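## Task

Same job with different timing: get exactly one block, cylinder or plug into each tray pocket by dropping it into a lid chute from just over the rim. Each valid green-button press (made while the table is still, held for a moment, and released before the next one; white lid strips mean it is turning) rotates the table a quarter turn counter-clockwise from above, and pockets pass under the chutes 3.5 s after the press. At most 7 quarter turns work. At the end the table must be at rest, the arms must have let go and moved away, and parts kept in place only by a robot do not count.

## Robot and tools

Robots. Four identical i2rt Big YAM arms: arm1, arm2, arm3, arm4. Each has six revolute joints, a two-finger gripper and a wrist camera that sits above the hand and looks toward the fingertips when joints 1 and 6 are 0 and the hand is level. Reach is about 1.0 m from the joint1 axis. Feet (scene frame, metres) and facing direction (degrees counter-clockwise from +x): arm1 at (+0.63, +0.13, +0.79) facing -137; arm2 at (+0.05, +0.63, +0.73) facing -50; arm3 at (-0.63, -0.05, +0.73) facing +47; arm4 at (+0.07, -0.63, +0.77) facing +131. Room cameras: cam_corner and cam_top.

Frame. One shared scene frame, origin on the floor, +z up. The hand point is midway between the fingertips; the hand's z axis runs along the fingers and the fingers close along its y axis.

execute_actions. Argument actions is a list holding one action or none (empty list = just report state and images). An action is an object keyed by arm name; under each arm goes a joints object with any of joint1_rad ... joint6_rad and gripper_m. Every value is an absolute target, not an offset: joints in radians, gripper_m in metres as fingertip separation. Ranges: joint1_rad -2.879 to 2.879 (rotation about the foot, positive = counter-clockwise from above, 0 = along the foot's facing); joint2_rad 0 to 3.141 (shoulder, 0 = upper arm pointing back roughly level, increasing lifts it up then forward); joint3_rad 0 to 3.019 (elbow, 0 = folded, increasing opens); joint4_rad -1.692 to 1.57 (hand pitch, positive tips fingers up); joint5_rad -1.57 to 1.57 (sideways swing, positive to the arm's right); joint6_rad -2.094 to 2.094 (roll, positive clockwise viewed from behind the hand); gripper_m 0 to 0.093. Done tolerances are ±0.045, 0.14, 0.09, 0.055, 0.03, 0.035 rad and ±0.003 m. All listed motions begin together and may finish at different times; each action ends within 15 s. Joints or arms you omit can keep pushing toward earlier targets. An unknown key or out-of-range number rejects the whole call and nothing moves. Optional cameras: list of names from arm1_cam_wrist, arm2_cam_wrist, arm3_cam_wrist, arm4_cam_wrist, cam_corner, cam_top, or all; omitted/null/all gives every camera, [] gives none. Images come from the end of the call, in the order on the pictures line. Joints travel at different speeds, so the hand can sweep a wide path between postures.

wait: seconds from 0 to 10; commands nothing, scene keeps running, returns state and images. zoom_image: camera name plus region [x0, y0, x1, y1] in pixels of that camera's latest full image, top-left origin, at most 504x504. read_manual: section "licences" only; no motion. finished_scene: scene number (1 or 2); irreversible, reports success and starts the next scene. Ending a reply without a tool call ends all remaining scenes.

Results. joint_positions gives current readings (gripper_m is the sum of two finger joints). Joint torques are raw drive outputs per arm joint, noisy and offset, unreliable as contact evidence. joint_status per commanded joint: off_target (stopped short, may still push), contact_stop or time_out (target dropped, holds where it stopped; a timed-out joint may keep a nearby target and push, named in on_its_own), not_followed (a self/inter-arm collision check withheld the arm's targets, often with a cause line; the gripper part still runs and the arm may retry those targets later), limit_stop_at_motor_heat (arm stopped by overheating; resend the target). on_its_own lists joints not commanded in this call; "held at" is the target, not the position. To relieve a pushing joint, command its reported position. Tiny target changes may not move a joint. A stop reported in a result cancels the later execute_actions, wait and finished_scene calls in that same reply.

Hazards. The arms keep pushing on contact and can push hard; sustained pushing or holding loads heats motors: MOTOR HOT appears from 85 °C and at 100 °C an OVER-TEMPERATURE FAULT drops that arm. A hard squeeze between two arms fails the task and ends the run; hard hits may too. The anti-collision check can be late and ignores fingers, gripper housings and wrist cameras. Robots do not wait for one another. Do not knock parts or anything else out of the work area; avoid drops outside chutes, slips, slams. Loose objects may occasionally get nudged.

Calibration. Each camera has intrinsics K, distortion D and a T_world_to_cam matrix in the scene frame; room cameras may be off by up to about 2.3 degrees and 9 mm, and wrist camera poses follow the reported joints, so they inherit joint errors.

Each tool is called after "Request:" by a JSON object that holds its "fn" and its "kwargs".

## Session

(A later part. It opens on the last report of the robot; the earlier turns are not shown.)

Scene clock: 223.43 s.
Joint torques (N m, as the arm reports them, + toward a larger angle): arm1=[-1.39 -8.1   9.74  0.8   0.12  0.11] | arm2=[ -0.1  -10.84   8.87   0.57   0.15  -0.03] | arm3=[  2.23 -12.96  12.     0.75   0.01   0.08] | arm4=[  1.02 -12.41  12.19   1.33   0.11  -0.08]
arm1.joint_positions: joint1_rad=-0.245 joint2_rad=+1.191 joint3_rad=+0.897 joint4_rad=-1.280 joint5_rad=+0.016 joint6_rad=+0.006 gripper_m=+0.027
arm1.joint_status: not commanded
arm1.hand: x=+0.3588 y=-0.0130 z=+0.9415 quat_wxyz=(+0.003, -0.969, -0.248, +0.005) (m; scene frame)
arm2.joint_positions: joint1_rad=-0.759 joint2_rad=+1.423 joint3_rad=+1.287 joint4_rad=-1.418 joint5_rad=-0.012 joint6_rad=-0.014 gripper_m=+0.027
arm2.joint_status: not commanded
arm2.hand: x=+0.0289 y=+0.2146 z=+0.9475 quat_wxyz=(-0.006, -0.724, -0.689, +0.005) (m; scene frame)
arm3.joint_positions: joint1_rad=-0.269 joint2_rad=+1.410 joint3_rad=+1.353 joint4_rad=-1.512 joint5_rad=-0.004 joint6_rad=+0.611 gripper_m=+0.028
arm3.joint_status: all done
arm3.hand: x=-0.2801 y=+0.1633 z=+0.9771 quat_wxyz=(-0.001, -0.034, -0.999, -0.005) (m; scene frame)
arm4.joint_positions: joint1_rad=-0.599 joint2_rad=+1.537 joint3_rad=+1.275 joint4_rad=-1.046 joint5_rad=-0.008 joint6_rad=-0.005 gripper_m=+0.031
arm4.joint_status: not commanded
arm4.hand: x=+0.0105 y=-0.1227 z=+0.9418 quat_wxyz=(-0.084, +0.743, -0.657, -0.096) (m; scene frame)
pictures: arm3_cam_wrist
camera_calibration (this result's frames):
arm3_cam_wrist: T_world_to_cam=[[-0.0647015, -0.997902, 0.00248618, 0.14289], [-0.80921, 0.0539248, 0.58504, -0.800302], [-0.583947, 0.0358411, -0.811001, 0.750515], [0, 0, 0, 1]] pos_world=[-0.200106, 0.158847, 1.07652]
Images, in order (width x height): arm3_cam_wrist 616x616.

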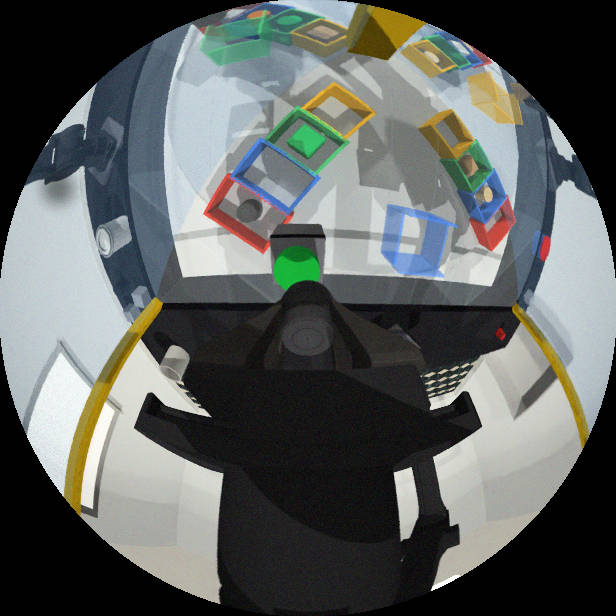

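Request:
{"fn": "execute_actions", "kwargs": {"actions": [{"arm3":{"joints":{"joint2_rad":1.448,"joint3_rad":1.26,"joint4_rad":-1.367}}}], "cameras": []}}

Request:
{"fn": "execute_actions", "kwargs": {"actions": [{"arm3":{"joints":{"joint1_rad":-0.585,"joint2_rad":1.34,"joint3_rad":1.205,"joint4_rad":-1.434,"joint6_rad":0.33}}}], "cameras": []}}

Request:
{"fn": "wait", "kwargs": {"seconds": 1.45}}

Request:
{"fn": "execute_actions", "kwargs": {"actions": [{"arm3":{"joints":{"gripper_m":0.06}},"arm4":{"joints":{"gripper_m":0.065}}}], "cameras": ["arm3_cam_wrist","arm4_cam_wrist"]}}

Scene clock: 231.53 s.
Joint torques (N m, as the arm reports them, + toward a larger angle): arm1=[-1.36 -8.18  9.72  0.82  0.12  0.11] | arm2=[  0.18 -10.74   8.83   0.59   0.14  -0.01] | arm3=[  2.   -10.86   6.84   1.14   0.05   0.09] | arm4=[  0.62 -12.69  12.25   1.25   0.09  -0.07]
arm1.joint_positions: joint1_rad=-0.245 joint2_rad=+1.191 joint3_rad=+0.897 joint4_rad=-1.280 joint5_rad=+0.016 joint6_rad=+0.006 gripper_m=+0.027
arm1.joint_status: not commanded
arm1.hand: x=+0.3588 y=-0.0130 z=+0.9415 quat_wxyz=(+0.003, -0.969, -0.248, +0.005) (m; scene frame)
arm2.joint_positions: joint1_rad=-0.759 joint2_rad=+1.423 joint3_rad=+1.287 joint4_rad=-1.418 joint5_rad=-0.012 joint6_rad=-0.014 gripper_m=+0.027
arm2.joint_status: not commanded
arm2.hand: x=+0.0289 y=+0.2146 z=+0.9475 quat_wxyz=(-0.006, -0.724, -0.689, +0.005) (m; scene frame)
arm3.joint_positions: joint1_rad=-0.269 joint2_rad=+1.433 joint3_rad=+1.276 joint4_rad=-1.382 joint5_rad=-0.004 joint6_rad=+0.611 gripper_m=+0.028
arm3.joint_status: all done
arm3.hand: x=-0.2695 y=+0.1699 z=+0.9391 quat_wxyz=(-0.014, -0.034, -0.999, -0.013) (m; scene frame)
arm4.joint_positions: joint1_rad=-0.599 joint2_rad=+1.537 joint3_rad=+1.275 joint4_rad=-1.046 joint5_rad=-0.008 joint6_rad=-0.005 gripper_m=+0.031
arm4.joint_status: not commanded
arm4.hand: x=+0.0105 y=-0.1227 z=+0.9418 quat_wxyz=(-0.084, +0.743, -0.657, -0.096) (m; scene frame)
pictures: none
No camera images: the call's "cameras" was empty. Leave "cameras" out to get every camera's image.

Scene clock: 232.83 s.
Joint torques (N m, as the arm reports them, + toward a larger angle): arm1=[-1.37 -8.2   9.74  0.81  0.11  0.11] | arm2=[ -0.06 -10.9    8.87   0.51   0.15  -0.02] | arm3=[  2.37 -10.3    7.73   0.07  -0.03  -0.08] | arm4=[  0.73 -13.09  12.22   1.37   0.11  -0.06]
arm1.joint_positions: joint1_rad=-0.245 joint2_rad=+1.191 joint3_rad=+0.897 joint4_rad=-1.280 joint5_rad=+0.016 joint6_rad=+0.006 gripper_m=+0.027
arm1.joint_status: not commanded
arm1.hand: x=+0.3588 y=-0.0130 z=+0.9415 quat_wxyz=(+0.003, -0.969, -0.248, +0.005) (m; scene frame)
arm2.joint_positions: joint1_rad=-0.759 joint2_rad=+1.423 joint3_rad=+1.287 joint4_rad=-1.418 joint5_rad=-0.012 joint6_rad=-0.014 gripper_m=+0.027
arm2.joint_status: not commanded
arm2.hand: x=+0.0289 y=+0.2146 z=+0.9475 quat_wxyz=(-0.006, -0.724, -0.689, +0.005) (m; scene frame)
arm3.joint_positions: joint1_rad=-0.593 joint2_rad=+1.338 joint3_rad=+1.208 joint4_rad=-1.423 joint5_rad=-0.003 joint6_rad=+0.340 gripper_m=+0.028
arm3.joint_status: all done
arm3.hand: x=-0.2563 y=+0.0350 z=+0.9480 quat_wxyz=(-0.010, -0.060, -0.998, -0.006) (m; scene frame)
arm4.joint_positions: joint1_rad=-0.599 joint2_rad=+1.537 joint3_rad=+1.275 joint4_rad=-1.046 joint5_rad=-0.008 joint6_rad=-0.005 gripper_m=+0.031
arm4.joint_status: not commanded
arm4.hand: x=+0.0105 y=-0.1227 z=+0.9418 quat_wxyz=(-0.084, +0.743, -0.657, -0.096) (m; scene frame)
pictures: none
No camera images: the call's "cameras" was empty. Leave "cameras" out to get every camera's image.

Scene clock: 234.30 s.
Joint torques (N m, as the arm reports them, + toward a larger angle): arm1=[-1.36 -8.13  9.73  0.81  0.11  0.11] | arm2=[  0.16 -10.69   8.85   0.55   0.13  -0.04] | arm3=[  2.25 -10.08   7.67   0.06  -0.06  -0.06] | arm4=[  0.87 -12.69  12.07   1.42   0.1   -0.09]
arm1.joint_positions: joint1_rad=-0.245 joint2_rad=+1.191 joint3_rad=+0.897 joint4_rad=-1.280 joint5_rad=+0.016 joint6_rad=+0.006 gripper_m=+0.027
arm1.joint_status: not commanded
arm1.hand: x=+0.3588 y=-0.0130 z=+0.9415 quat_wxyz=(+0.003, -0.969, -0.248, +0.005) (m; scene frame)
arm2.joint_positions: joint1_rad=-0.759 joint2_rad=+1.423 joint3_rad=+1.287 joint4_rad=-1.418 joint5_rad=-0.012 joint6_rad=-0.014 gripper_m=+0.027
arm2.joint_status: not commanded
arm2.hand: x=+0.0289 y=+0.2146 z=+0.9475 quat_wxyz=(-0.006, -0.724, -0.689, +0.005) (m; scene frame)
arm3.joint_positions: joint1_rad=-0.593 joint2_rad=+1.338 joint3_rad=+1.208 joint4_rad=-1.423 joint5_rad=-0.003 joint6_rad=+0.340 gripper_m=+0.028
arm3.joint_status: all done
arm3.hand: x=-0.2563 y=+0.0350 z=+0.9480 quat_wxyz=(-0.010, -0.060, -0.998, -0.006) (m; scene frame)
arm4.joint_positions: joint1_rad=-0.599 joint2_rad=+1.537 joint3_rad=+1.275 joint4_rad=-1.046 joint5_rad=-0.008 joint6_rad=-0.005 gripper_m=+0.031
arm4.joint_status: not commanded
arm4.hand: x=+0.0105 y=-0.1228 z=+0.9417 quat_wxyz=(-0.084, +0.743, -0.657, -0.096) (m; scene frame)
wait: 1.47 s; at rest by 0.27 s
pictures: arm1_cam_wrist, arm2_cam_wrist, arm3_cam_wrist, arm4_cam_wrist, cam_corner, cam_top
camera_calibration (this result's frames):
arm1_cam_wrist: T_world_to_cam=[[-0.470899, 0.881821, 0.0254178, 0.151586], [0.720155, 0.367608, 0.588422, -0.805529], [0.509539, 0.295393, -0.808154, 0.703802], [0, 0, 0, 1]] pos_world=[0.292873, -0.045451, 1.03892]
arm2_cam_wrist: T_world_to_cam=[[-0.997997, 0.0622953, -0.0110249, 0.0299202], [0.044728, 0.818043, 0.573416, -0.716381], [0.04474, 0.571774, -0.81919, 0.776043], [0, 0, 0, 1]] pos_world=[0.0271824, 0.140445, 1.04684]
arm3_cam_wrist: T_world_to_cam=[[-0.116851, -0.993148, -0.00144332, 0.00662957], [-0.814848, 0.0950418, 0.571831, -0.747457], [-0.567775, 0.0679952, -0.82037, 0.757327], [0, 0, 0, 1]] pos_world=[-0.178297, 0.0261292, 1.04872]
arm4_cam_wrist: T_world_to_cam=[[0.994165, 0.107664, 0.00670122, -0.0081206], [0.0977086, -0.925076, 0.366999, -0.455663], [0.0457119, -0.364203, -0.930197, 0.95378], [0, 0, 0, 1]] pos_world=[0.00899632, -0.0732792, 1.05449]
Images, in order (width x height): arm1_cam_wrist 616x616, arm2_cam_wrist 616x616, arm3_cam_wrist 616x616, arm4_cam_wrist 616x616, cam_corner 896x504, cam_top 896x504.

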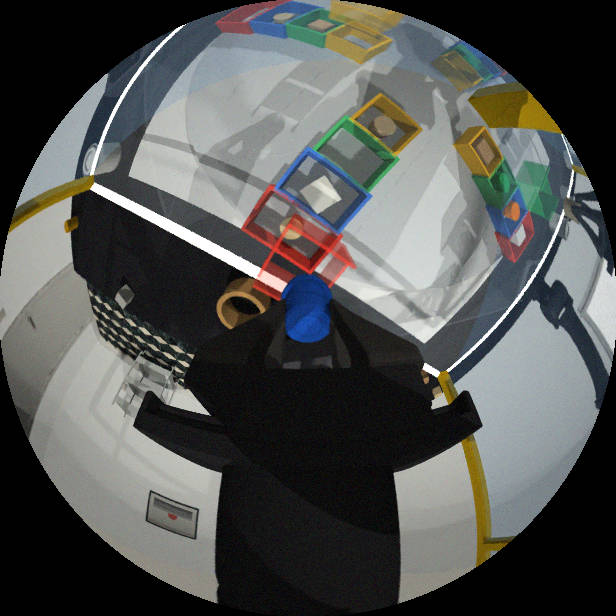

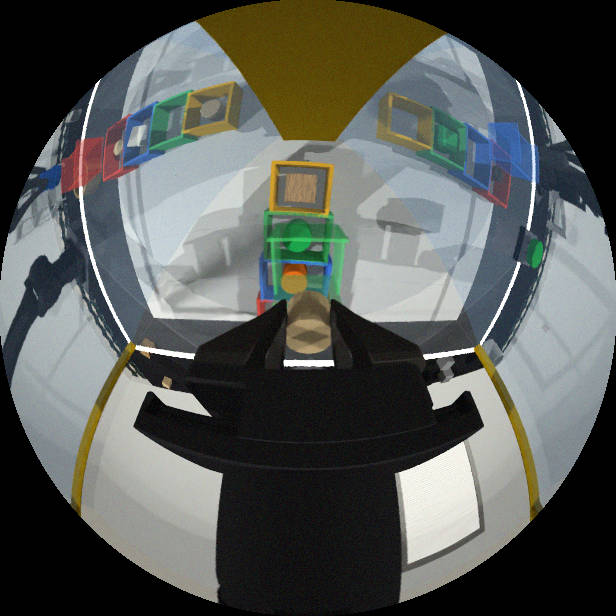

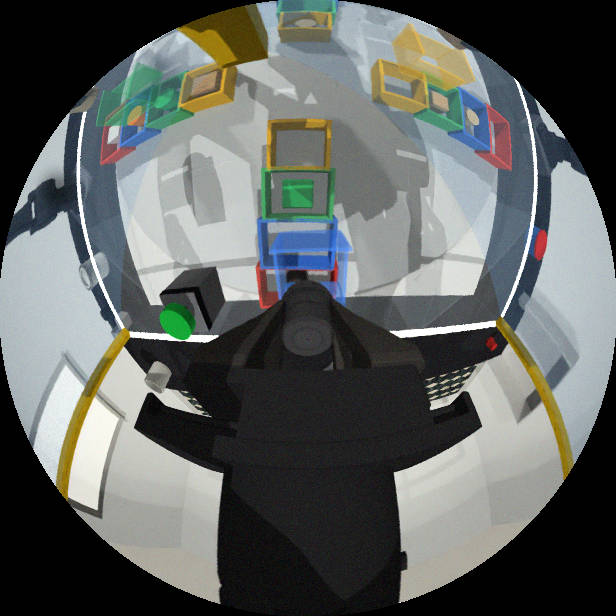

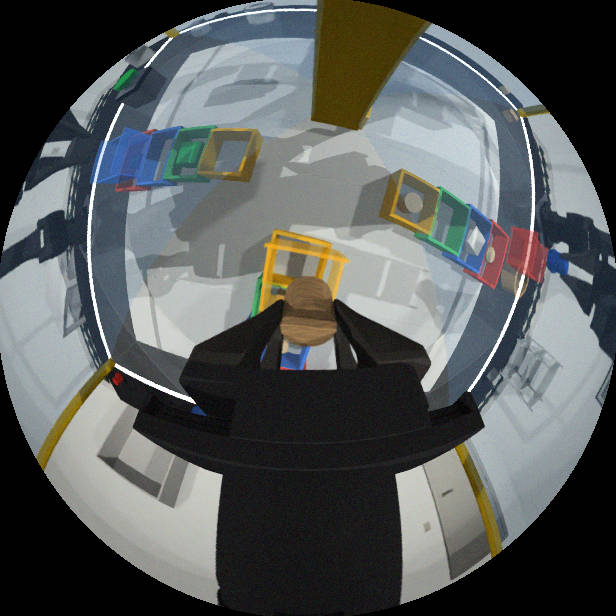

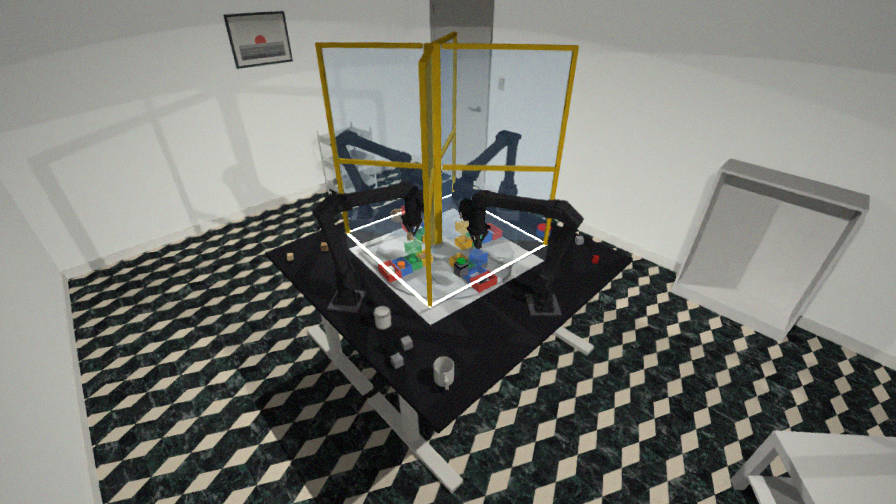

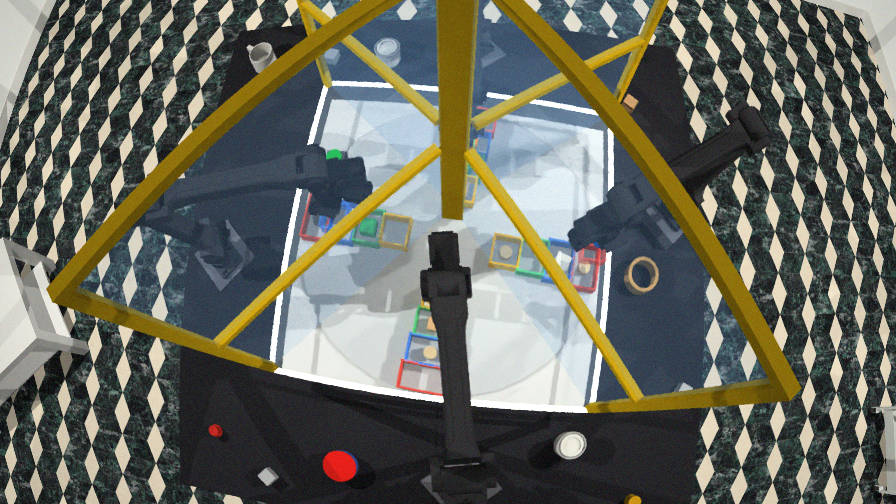

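Scene clock: 234.90 s.
Joint torques (N m, as the arm reports them, + toward a larger angle): arm1=[-1.36 -8.09  9.72  0.81  0.11  0.11] | arm2=[ -0.1  -10.72   8.82   0.52   0.15  -0.03] | arm3=[  2.   -10.11   7.77   0.1   -0.04  -0.09] | arm4=[  0.81 -13.    12.2    1.16   0.12  -0.11]
arm1.joint_positions: joint1_rad=-0.245 joint2_rad=+1.191 joint3_rad=+0.897 joint4_rad=-1.280 joint5_rad=+0.016 joint6_rad=+0.006 gripper_m=+0.027
arm1.joint_status: not commanded
arm1.hand: x=+0.3588 y=-0.0130 z=+0.9415 quat_wxyz=(+0.003, -0.969, -0.248, +0.005) (m; scene frame)
arm2.joint_positions: joint1_rad=-0.759 joint2_rad=+1.423 joint3_rad=+1.287 joint4_rad=-1.418 joint5_rad=-0.012 joint6_rad=-0.014 gripper_m=+0.027
arm2.joint_status: not commanded
arm2.hand: x=+0.0289 y=+0.2146 z=+0.9475 quat_wxyz=(-0.006, -0.724, -0.689, +0.005) (m; scene frame)
arm3.joint_positions: joint1_rad=-0.593 joint2_rad=+1.338 joint3_rad=+1.208 joint4_rad=-1.423 joint5_rad=-0.003 joint6_rad=+0.340 gripper_m=+0.060
arm3.joint_status: all done
arm3.hand: x=-0.2563 y=+0.0350 z=+0.9480 quat_wxyz=(-0.010, -0.060, -0.998, -0.006) (m; scene frame)
arm4.joint_positions: joint1_rad=-0.599 joint2_rad=+1.537 joint3_rad=+1.275 joint4_rad=-1.046 joint5_rad=-0.008 joint6_rad=-0.005 gripper_m=+0.065
arm4.joint_status: all done
arm4.hand: x=+0.0105 y=-0.1227 z=+0.9418 quat_wxyz=(-0.084, +0.743, -0.657, -0.096) (m; scene frame)
pictures: arm3_cam_wrist, arm4_cam_wrist
camera_calibration (this result's frames):
arm3_cam_wrist: T_world_to_cam=[[-0.116472, -0.993193, -0.00143615, 0.0067214], [-0.814887, 0.0947355, 0.571826, -0.747452], [-0.567798, 0.0677723, -0.820374, 0.757332], [0, 0, 0, 1]] pos_world=[-0.178295, 0.0261598, 1.04872]
arm4_cam_wrist: T_world_to_cam=[[0.994165, 0.107664, 0.00669804, -0.00811694], [0.0977265, -0.925214, 0.366644, -0.455286], [0.0456714, -0.36385, -0.930337, 0.954156], [0, 0, 0, 1]] pos_world=[0.00898544, -0.0731934, 1.05467]
Images, in order (width x height): arm3_cam_wrist 616x616, arm4_cam_wrist 616x616.

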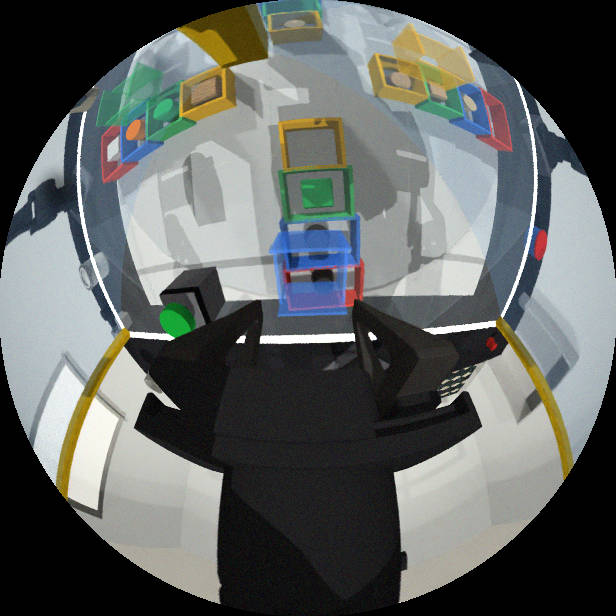

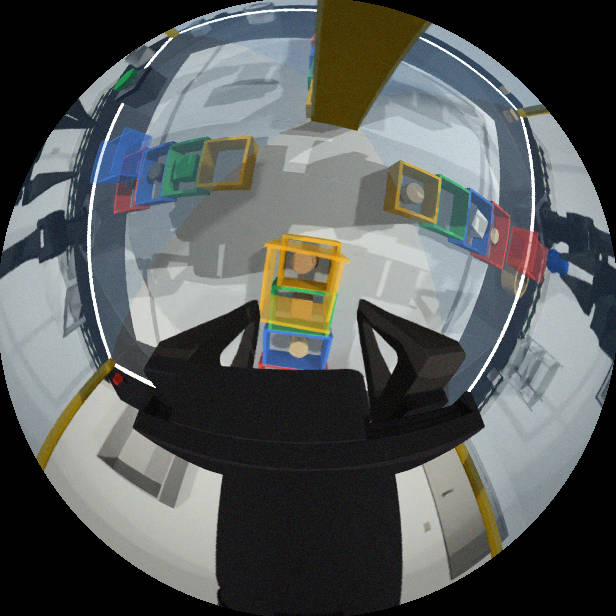

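Request:
{"fn": "execute_actions", "kwargs": {"actions": [{"arm4":{"joints":{"joint2_rad":0.8,"joint3_rad":0.82,"joint4_rad":-1.55,"gripper_m":0.093}},"arm3":{"joints":{"joint1_rad":-0.255,"joint2_rad":1.4,"joint3_rad":1.41,"joint4_rad":-1.52,"joint6_rad":0.62,"gripper_m":0.0}}}], "cameras": []}}

Request:
{"fn": "execute_actions", "kwargs": {"actions": [{"arm4":{"joints":{"joint1_rad":-2.453}},"arm3":{"joints":{"joint2_rad":1.432,"joint3_rad":1.327,"joint4_rad":-1.44}}}], "cameras": []}}

Request:
{"fn": "execute_actions", "kwargs": {"actions": [{"arm4":{"joints":{"joint2_rad":1.78,"joint3_rad":1.325,"joint4_rad":-1.045}}}], "cameras": ["arm3_cam_wrist","arm4_cam_wrist","cam_top"]}}

Scene clock: 248.80 s.
Joint torques (N m, as the arm reports them, + toward a larger angle): arm1=[-1.37 -8.16  9.74  0.81  0.12  0.11] | arm2=[  0.   -10.61   8.9    0.51   0.14  -0.03] | arm3=[  0.59 -11.45  10.76   0.14   0.05   0.1 ] | arm4=[ 0.8  -2.69  7.74 -0.2   0.09 -0.09]
arm1.joint_positions: joint1_rad=-0.245 joint2_rad=+1.191 joint3_rad=+0.897 joint4_rad=-1.280 joint5_rad=+0.016 joint6_rad=+0.006 gripper_m=+0.027
arm1.joint_status: not commanded
arm1.hand: x=+0.3588 y=-0.0130 z=+0.9415 quat_wxyz=(+0.003, -0.969, -0.248, +0.005) (m; scene frame)
arm2.joint_positions: joint1_rad=-0.759 joint2_rad=+1.423 joint3_rad=+1.287 joint4_rad=-1.418 joint5_rad=-0.012 joint6_rad=-0.014 gripper_m=+0.027
arm2.joint_status: not commanded
arm2.hand: x=+0.0289 y=+0.2146 z=+0.9475 quat_wxyz=(-0.006, -0.724, -0.689, +0.005) (m; scene frame)
arm3.joint_positions: joint1_rad=-0.245 joint2_rad=+1.400 joint3_rad=+1.369 joint4_rad=-1.508 joint5_rad=-0.004 joint6_rad=+0.610 gripper_m=+0.000
arm3.joint_status: all done
arm3.hand: x=-0.2821 y=+0.1739 z=+0.9872 quat_wxyz=(-0.014, -0.021, -1.000, -0.013) (m; scene frame)
arm4.joint_positions: joint1_rad=-0.599 joint2_rad=+0.800 joint3_rad=+0.822 joint4_rad=-1.540 joint5_rad=-0.008 joint6_rad=-0.005 gripper_m=+0.093
arm4.joint_status: all done
arm4.hand: x=+0.0460 y=-0.4285 z=+0.9814 quat_wxyz=(-0.014, +0.749, -0.663, -0.018) (m; scene frame)
pictures: none
No camera images: the call's "cameras" was empty. Leave "cameras" out to get every camera's image.

Scene clock: 250.73 s.
Joint torques (N m, as the arm reports them, + toward a larger angle): arm1=[-1.32 -8.12  9.74  0.81  0.12  0.11] | arm2=[ -0.13 -10.7    8.83   0.52   0.14  -0.03] | arm3=[  0.71 -11.87   8.04   1.07   0.06   0.1 ] | arm4=[ 0.18 -2.34  7.67 -0.26  0.11 -0.08]
arm1.joint_positions: joint1_rad=-0.245 joint2_rad=+1.191 joint3_rad=+0.897 joint4_rad=-1.280 joint5_rad=+0.016 joint6_rad=+0.006 gripper_m=+0.027
arm1.joint_status: not commanded
arm1.hand: x=+0.3588 y=-0.0130 z=+0.9415 quat_wxyz=(+0.003, -0.969, -0.248, +0.005) (m; scene frame)
arm2.joint_positions: joint1_rad=-0.759 joint2_rad=+1.423 joint3_rad=+1.287 joint4_rad=-1.418 joint5_rad=-0.012 joint6_rad=-0.014 gripper_m=+0.027
arm2.joint_status: not commanded
arm2.hand: x=+0.0289 y=+0.2146 z=+0.9475 quat_wxyz=(-0.006, -0.724, -0.689, +0.005) (m; scene frame)
arm3.joint_positions: joint1_rad=-0.245 joint2_rad=+1.432 joint3_rad=+1.326 joint4_rad=-1.453 joint5_rad=-0.004 joint6_rad=+0.610 gripper_m=+0.000
arm3.joint_status: all done
arm3.hand: x=-0.2775 y=+0.1769 z=+0.9585 quat_wxyz=(-0.006, -0.021, -1.000, -0.008) (m; scene frame)
arm4.joint_positions: joint1_rad=-2.450 joint2_rad=+0.800 joint3_rad=+0.822 joint4_rad=-1.540 joint5_rad=-0.008 joint6_rad=-0.005 gripper_m=+0.093
arm4.joint_status: all done
arm4.hand: x=+0.2693 y=-0.6608 z=+0.9841 quat_wxyz=(-0.030, -0.079, -0.996, +0.001) (m; scene frame)
pictures: none
No camera images: the call's "cameras" was empty. Leave "cameras" out to get every camera's image.

Scene clock: 252.27 s.
Joint torques (N m, as the arm reports them, + toward a larger angle): arm1=[-1.3  -8.08  9.76  0.81  0.12  0.11] | arm2=[ -0.2  -10.96   8.86   0.51   0.16  -0.03] | arm3=[  0.69 -11.97   8.05   1.2    0.03   0.1 ] | arm4=[  0.37 -17.17   9.03   0.55   0.08  -0.08]
arm1.joint_positions: joint1_rad=-0.245 joint2_rad=+1.191 joint3_rad=+0.897 joint4_rad=-1.280 joint5_rad=+0.016 joint6_rad=+0.006 gripper_m=+0.027
arm1.joint_status: not commanded
arm1.hand: x=+0.3588 y=-0.0130 z=+0.9415 quat_wxyz=(+0.003, -0.969, -0.248, +0.005) (m; scene frame)
arm2.joint_positions: joint1_rad=-0.759 joint2_rad=+1.423 joint3_rad=+1.287 joint4_rad=-1.418 joint5_rad=-0.012 joint6_rad=-0.014 gripper_m=+0.027
arm2.joint_status: not commanded
arm2.hand: x=+0.0289 y=+0.2146 z=+0.9475 quat_wxyz=(-0.006, -0.724, -0.689, +0.005) (m; scene frame)
arm3.joint_positions: joint1_rad=-0.245 joint2_rad=+1.432 joint3_rad=+1.326 joint4_rad=-1.453 joint5_rad=-0.004 joint6_rad=+0.610 gripper_m=+0.000
arm3.joint_status: not commanded
arm3.hand: x=-0.2775 y=+0.1769 z=+0.9585 quat_wxyz=(-0.006, -0.021, -1.000, -0.008) (m; scene frame)
arm4.joint_positions: joint1_rad=-2.450 joint2_rad=+1.802 joint3_rad=+1.292 joint4_rad=-1.056 joint5_rad=-0.008 joint6_rad=-0.005 gripper_m=+0.093
arm4.joint_status: all done
arm4.hand: x=+0.5735 y=-0.7119 z=+0.8245 quat_wxyz=(-0.005, -0.079, -0.997, -0.001) (m; scene frame)
pictures: arm3_cam_wrist, arm4_cam_wrist, cam_top
camera_calibration (this result's frames):
arm3_cam_wrist: T_world_to_cam=[[-0.0395835, -0.999211, -0.00308782, 0.169225], [-0.815256, 0.0305091, 0.578296, -0.779112], [-0.577746, 0.0254083, -0.815821, 0.744685], [0, 0, 0, 1]] pos_world=[-0.198239, 0.17394, 1.05861]
arm4_cam_wrist: T_world_to_cam=[[-0.170703, -0.98528, 0.0091249, -0.615625], [-0.800306, 0.144046, 0.582032, 0.086238], [-0.574779, 0.0920519, -0.813115, 1.1887], [0, 0, 0, 1]] pos_world=[0.647169, -0.728408, 0.921977]
Images, in order (width x height): arm3_cam_wrist 616x616, arm4_cam_wrist 616x616, cam_top 896x504.

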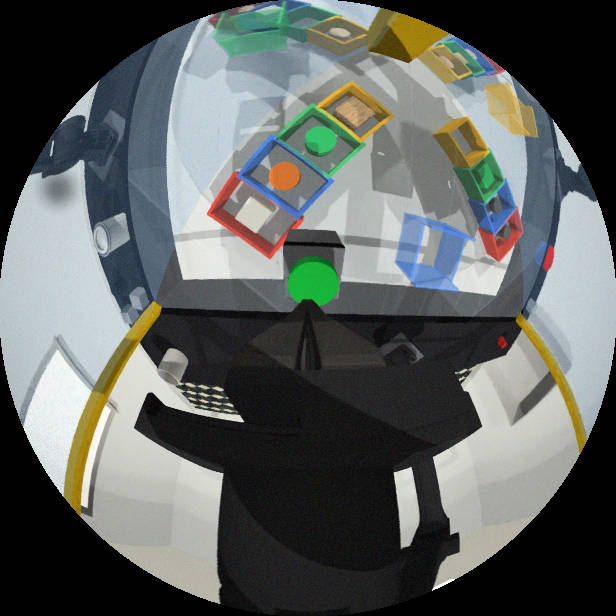

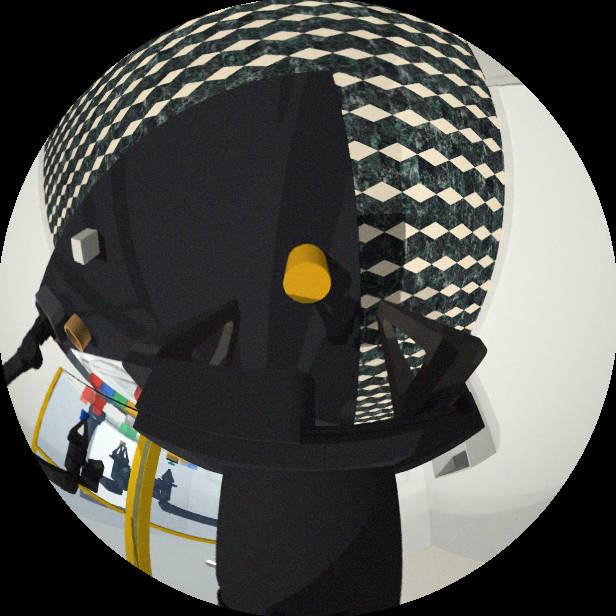

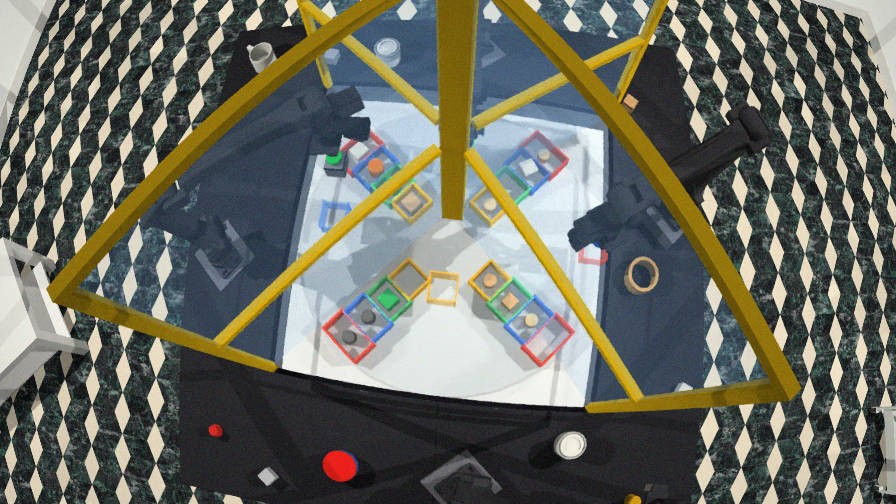

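Request:
{"fn": "execute_actions", "kwargs": {"actions": [{"arm4":{"joints":{"joint2_rad":1.895,"joint3_rad":1.243,"joint4_rad":-0.888}},"arm3":{"joints":{"joint1_rad":-0.268}}}], "cameras": ["arm4_cam_wrist"]}}

Request:
{"fn": "execute_actions", "kwargs": {"actions": [{"arm4":{"joints":{"gripper_m":0.018}}}], "cameras": []}}

Request:
{"fn": "execute_actions", "kwargs": {"actions": [{"arm4":{"joints":{"joint2_rad":0.8,"joint3_rad":0.82,"joint4_rad":-1.55}}}], "cameras": []}}

Request:
{"fn": "execute_actions", "kwargs": {"actions": [{"arm4":{"joints":{"joint1_rad":-0.597}}}], "cameras": []}}

Request:
{"fn": "execute_actions", "kwargs": {"actions": [{"arm4":{"joints":{"joint2_rad":1.515,"joint3_rad":1.335,"joint4_rad":-1.035}}}], "cameras": ["arm4_cam_wrist","arm2_cam_wrist","arm1_cam_wrist"]}}

Scene clock: 263.80 s.
Joint torques (N m, as the arm reports them, + toward a larger angle): arm1=[-1.39 -8.16  9.73  0.82  0.12  0.11] | arm2=[ -0.16 -10.83   8.88   0.47   0.14  -0.03] | arm3=[  0.33 -11.77   7.96   1.07   0.05   0.1 ] | arm4=[  0.57 -16.94   6.55   0.68   0.1   -0.08]
arm1.joint_positions: joint1_rad=-0.245 joint2_rad=+1.191 joint3_rad=+0.897 joint4_rad=-1.280 joint5_rad=+0.016 joint6_rad=+0.006 gripper_m=+0.027
arm1.joint_status: not commanded
arm1.hand: x=+0.3588 y=-0.0130 z=+0.9415 quat_wxyz=(+0.003, -0.969, -0.248, +0.005) (m; scene frame)
arm2.joint_positions: joint1_rad=-0.759 joint2_rad=+1.423 joint3_rad=+1.287 joint4_rad=-1.418 joint5_rad=-0.012 joint6_rad=-0.014 gripper_m=+0.027
arm2.joint_status: not commanded
arm2.hand: x=+0.0289 y=+0.2146 z=+0.9475 quat_wxyz=(-0.006, -0.724, -0.689, +0.005) (m; scene frame)
arm3.joint_positions: joint1_rad=-0.257 joint2_rad=+1.432 joint3_rad=+1.326 joint4_rad=-1.453 joint5_rad=-0.004 joint6_rad=+0.610 gripper_m=+0.000
arm3.joint_status: all done
arm3.hand: x=-0.2747 y=+0.1725 z=+0.9585 quat_wxyz=(-0.006, -0.028, -1.000, -0.008) (m; scene frame)
arm4.joint_positions: joint1_rad=-2.450 joint2_rad=+1.912 joint3_rad=+1.236 joint4_rad=-0.902 joint5_rad=-0.008 joint6_rad=-0.005 gripper_m=+0.093
arm4.joint_status: all done
arm4.hand: x=+0.5734 y=-0.7123 z=+0.7531 quat_wxyz=(+0.001, -0.079, -0.997, -0.001) (m; scene frame)
pictures: arm4_cam_wrist
camera_calibration (this result's frames):
arm4_cam_wrist: T_world_to_cam=[[-0.170657, -0.985287, 0.00921458, -0.615444], [-0.793451, 0.142962, 0.591606, 0.11582], [-0.584219, 0.0936501, -0.806175, 1.13193], [0, 0, 0, 1]] pos_world=[0.648163, -0.728952, 0.849684]
Images, in order (width x height): arm4_cam_wrist 616x616.

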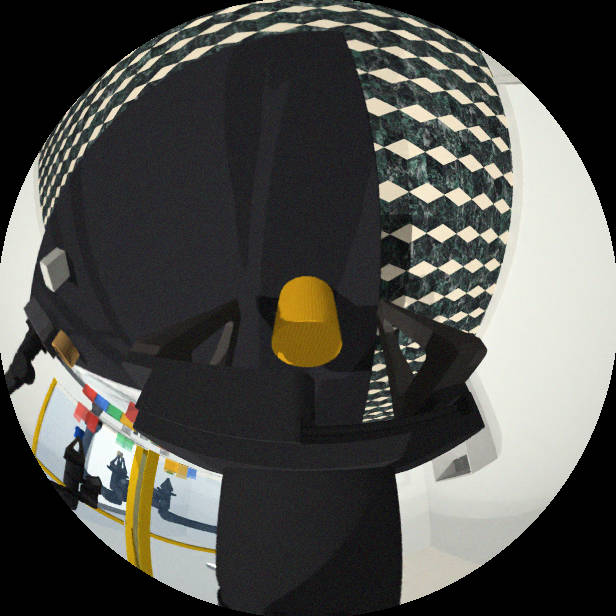

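Scene clock: 264.47 s.
Joint torques (N m, as the arm reports them, + toward a larger angle): arm1=[-1.36 -8.12  9.74  0.8   0.11  0.11] | arm2=[  0.01 -10.59   8.77   0.55   0.14  -0.03] | arm3=[  0.79 -12.18   8.     1.01   0.01   0.08] | arm4=[  0.28 -17.04   6.62   0.8    0.07  -0.11]
arm1.joint_positions: joint1_rad=-0.245 joint2_rad=+1.191 joint3_rad=+0.897 joint4_rad=-1.280 joint5_rad=+0.016 joint6_rad=+0.006 gripper_m=+0.027
arm1.joint_status: not commanded
arm1.hand: x=+0.3588 y=-0.0130 z=+0.9415 quat_wxyz=(+0.003, -0.969, -0.248, +0.005) (m; scene frame)
arm2.joint_positions: joint1_rad=-0.759 joint2_rad=+1.423 joint3_rad=+1.287 joint4_rad=-1.418 joint5_rad=-0.012 joint6_rad=-0.014 gripper_m=+0.027
arm2.joint_status: not commanded
arm2.hand: x=+0.0289 y=+0.2146 z=+0.9475 quat_wxyz=(-0.006, -0.724, -0.689, +0.005) (m; scene frame)
arm3.joint_positions: joint1_rad=-0.257 joint2_rad=+1.432 joint3_rad=+1.326 joint4_rad=-1.453 joint5_rad=-0.004 joint6_rad=+0.610 gripper_m=+0.000
arm3.joint_status: not commanded
arm3.hand: x=-0.2747 y=+0.1725 z=+0.9585 quat_wxyz=(-0.006, -0.028, -1.000, -0.008) (m; scene frame)
arm4.joint_positions: joint1_rad=-2.450 joint2_rad=+1.912 joint3_rad=+1.236 joint4_rad=-0.902 joint5_rad=-0.007 joint6_rad=-0.005 gripper_m=+0.039
arm4.joint_status: gripper_m off_target (ended at +0.039, target +0.018)
arm4.hand: x=+0.5734 y=-0.7123 z=+0.7531 quat_wxyz=(+0.001, -0.079, -0.997, -0.001) (m; scene frame)
pictures: none
No camera images: the call's "cameras" was empty. Leave "cameras" out to get every camera's image.

Scene clock: 266.17 s.
Joint torques (N m, as the arm reports them, + toward a larger angle): arm1=[-1.42 -8.15  9.73  0.82  0.12  0.11] | arm2=[  0.06 -10.63   8.78   0.56   0.14  -0.03] | arm3=[  0.65 -12.09   7.93   1.09   0.02   0.11] | arm4=[ 0.55 -2.52  7.65 -0.27  0.11 -0.09]
arm1.joint_positions: joint1_rad=-0.245 joint2_rad=+1.191 joint3_rad=+0.897 joint4_rad=-1.280 joint5_rad=+0.016 joint6_rad=+0.006 gripper_m=+0.027
arm1.joint_status: not commanded
arm1.hand: x=+0.3588 y=-0.0130 z=+0.9415 quat_wxyz=(+0.003, -0.969, -0.248, +0.005) (m; scene frame)
arm2.joint_positions: joint1_rad=-0.759 joint2_rad=+1.423 joint3_rad=+1.287 joint4_rad=-1.418 joint5_rad=-0.012 joint6_rad=-0.014 gripper_m=+0.027
arm2.joint_status: not commanded
arm2.hand: x=+0.0289 y=+0.2146 z=+0.9475 quat_wxyz=(-0.006, -0.724, -0.689, +0.005) (m; scene frame)
arm3.joint_positions: joint1_rad=-0.257 joint2_rad=+1.432 joint3_rad=+1.326 joint4_rad=-1.453 joint5_rad=-0.004 joint6_rad=+0.610 gripper_m=+0.000
arm3.joint_status: not commanded
arm3.hand: x=-0.2747 y=+0.1725 z=+0.9585 quat_wxyz=(-0.006, -0.028, -1.000, -0.008) (m; scene frame)
arm4.joint_positions: joint1_rad=-2.450 joint2_rad=+0.800 joint3_rad=+0.823 joint4_rad=-1.538 joint5_rad=-0.007 joint6_rad=-0.005 gripper_m=+0.039
arm4.joint_status: all done
arm4.hand: x=+0.2697 y=-0.6609 z=+0.9843 quat_wxyz=(-0.031, -0.079, -0.996, +0.002) (m; scene frame)
pictures: none
No camera images: the call's "cameras" was empty. Leave "cameras" out to get every camera's image.

Scene clock: 268.10 s.
Joint torques (N m, as the arm reports them, + toward a larger angle): arm1=[-1.3  -8.12  9.73  0.81  0.12  0.11] | arm2=[  0.19 -10.75   8.85   0.45   0.14  -0.03] | arm3=[  0.74 -11.78   8.01   1.13   0.03   0.1 ] | arm4=[ 0.85 -2.74  7.54 -0.27  0.1  -0.11]
arm1.joint_positions: joint1_rad=-0.245 joint2_rad=+1.191 joint3_rad=+0.897 joint4_rad=-1.280 joint5_rad=+0.016 joint6_rad=+0.006 gripper_m=+0.027
arm1.joint_status: not commanded
arm1.hand: x=+0.3588 y=-0.0130 z=+0.9415 quat_wxyz=(+0.003, -0.969, -0.248, +0.005) (m; scene frame)
arm2.joint_positions: joint1_rad=-0.759 joint2_rad=+1.423 joint3_rad=+1.287 joint4_rad=-1.418 joint5_rad=-0.012 joint6_rad=-0.014 gripper_m=+0.027
arm2.joint_status: not commanded
arm2.hand: x=+0.0289 y=+0.2146 z=+0.9475 quat_wxyz=(-0.006, -0.724, -0.689, +0.005) (m; scene frame)
arm3.joint_positions: joint1_rad=-0.257 joint2_rad=+1.432 joint3_rad=+1.326 joint4_rad=-1.453 joint5_rad=-0.004 joint6_rad=+0.610 gripper_m=+0.000
arm3.joint_status: not commanded
arm3.hand: x=-0.2747 y=+0.1725 z=+0.9585 quat_wxyz=(-0.006, -0.028, -1.000, -0.008) (m; scene frame)
arm4.joint_positions: joint1_rad=-0.600 joint2_rad=+0.800 joint3_rad=+0.823 joint4_rad=-1.538 joint5_rad=-0.008 joint6_rad=-0.005 gripper_m=+0.039
arm4.joint_status: all done
arm4.hand: x=+0.0461 y=-0.4281 z=+0.9816 quat_wxyz=(-0.015, +0.748, -0.663, -0.019) (m; scene frame)
pictures: none
No camera images: the call's "cameras" was empty. Leave "cameras" out to get every camera's image.

Scene clock: 269.50 s.
Joint torques (N m, as the arm reports them, + toward a larger angle): arm1=[-1.43 -8.17  9.73  0.82  0.11  0.11] | arm2=[ -0.01 -10.62   8.83   0.55   0.14  -0.02] | arm3=[  0.9  -11.82   7.98   1.16   0.05   0.11] | arm4=[  0.84 -15.23  12.06   1.31   0.1   -0.1 ]
arm1.joint_positions: joint1_rad=-0.245 joint2_rad=+1.191 joint3_rad=+0.897 joint4_rad=-1.280 joint5_rad=+0.016 joint6_rad=+0.006 gripper_m=+0.027
arm1.joint_status: not commanded
arm1.hand: x=+0.3588 y=-0.0130 z=+0.9415 quat_wxyz=(+0.003, -0.969, -0.248, +0.005) (m; scene frame)
arm2.joint_positions: joint1_rad=-0.759 joint2_rad=+1.423 joint3_rad=+1.287 joint4_rad=-1.418 joint5_rad=-0.012 joint6_rad=-0.014 gripper_m=+0.027
arm2.joint_status: not commanded
arm2.hand: x=+0.0289 y=+0.2146 z=+0.9475 quat_wxyz=(-0.006, -0.724, -0.689, +0.005) (m; scene frame)
arm3.joint_positions: joint1_rad=-0.257 joint2_rad=+1.432 joint3_rad=+1.326 joint4_rad=-1.453 joint5_rad=-0.004 joint6_rad=+0.610 gripper_m=+0.000
arm3.joint_status: not commanded
arm3.hand: x=-0.2747 y=+0.1725 z=+0.9585 quat_wxyz=(-0.006, -0.028, -1.000, -0.008) (m; scene frame)
arm4.joint_positions: joint1_rad=-0.600 joint2_rad=+1.535 joint3_rad=+1.279 joint4_rad=-1.052 joint5_rad=-0.008 joint6_rad=-0.005 gripper_m=+0.039
arm4.joint_status: all done
arm4.hand: x=+0.0107 y=-0.1228 z=+0.9439 quat_wxyz=(-0.084, +0.743, -0.657, -0.096) (m; scene frame)
pictures: arm1_cam_wrist, arm2_cam_wrist, arm4_cam_wrist
camera_calibration (this result's frames):
arm1_cam_wrist: T_world_to_cam=[[-0.470899, 0.881821, 0.0254178, 0.151586], [0.720155, 0.367608, 0.588422, -0.805529], [0.509539, 0.295393, -0.808154, 0.703802], [0, 0, 0, 1]] pos_world=[0.292873, -0.045451, 1.03892]
arm2_cam_wrist: T_world_to_cam=[[-0.997997, 0.0622953, -0.0110249, 0.0299202], [0.044728, 0.818043, 0.573416, -0.716381], [0.04474, 0.571774, -0.81919, 0.776043], [0, 0, 0, 1]] pos_world=[0.0271824, 0.140445, 1.04684]
arm4_cam_wrist: T_world_to_cam=[[0.994206, 0.107285, 0.00670378, -0.00836882], [0.0973548, -0.925114, 0.366997, -0.456472], [0.0455751, -0.364218, -0.930198, 0.955821], [0, 0, 0, 1]] pos_world=[0.00919838, -0.073263, 1.05668]
Images, in order (width x height): arm1_cam_wrist 616x616, arm2_cam_wrist 616x616, arm4_cam_wrist 616x616.

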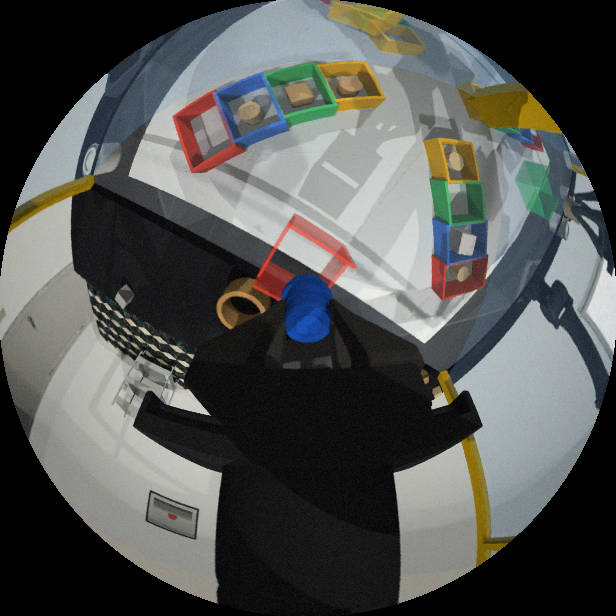

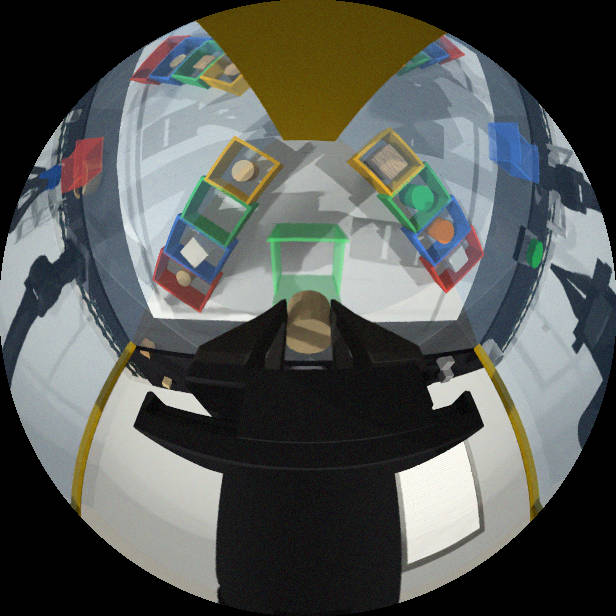

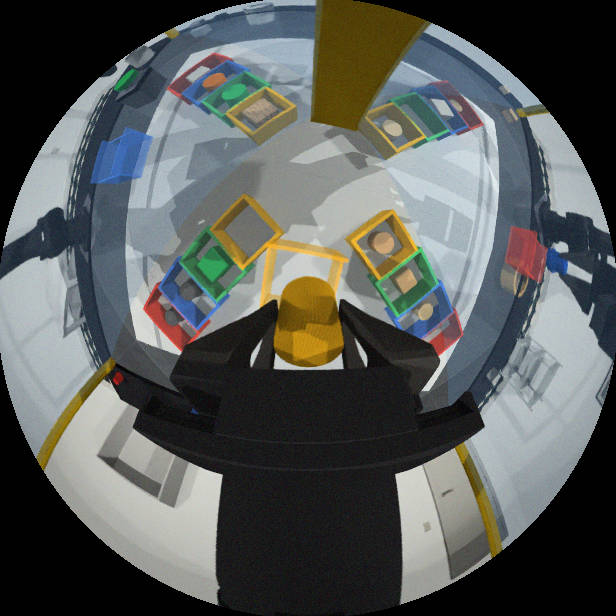

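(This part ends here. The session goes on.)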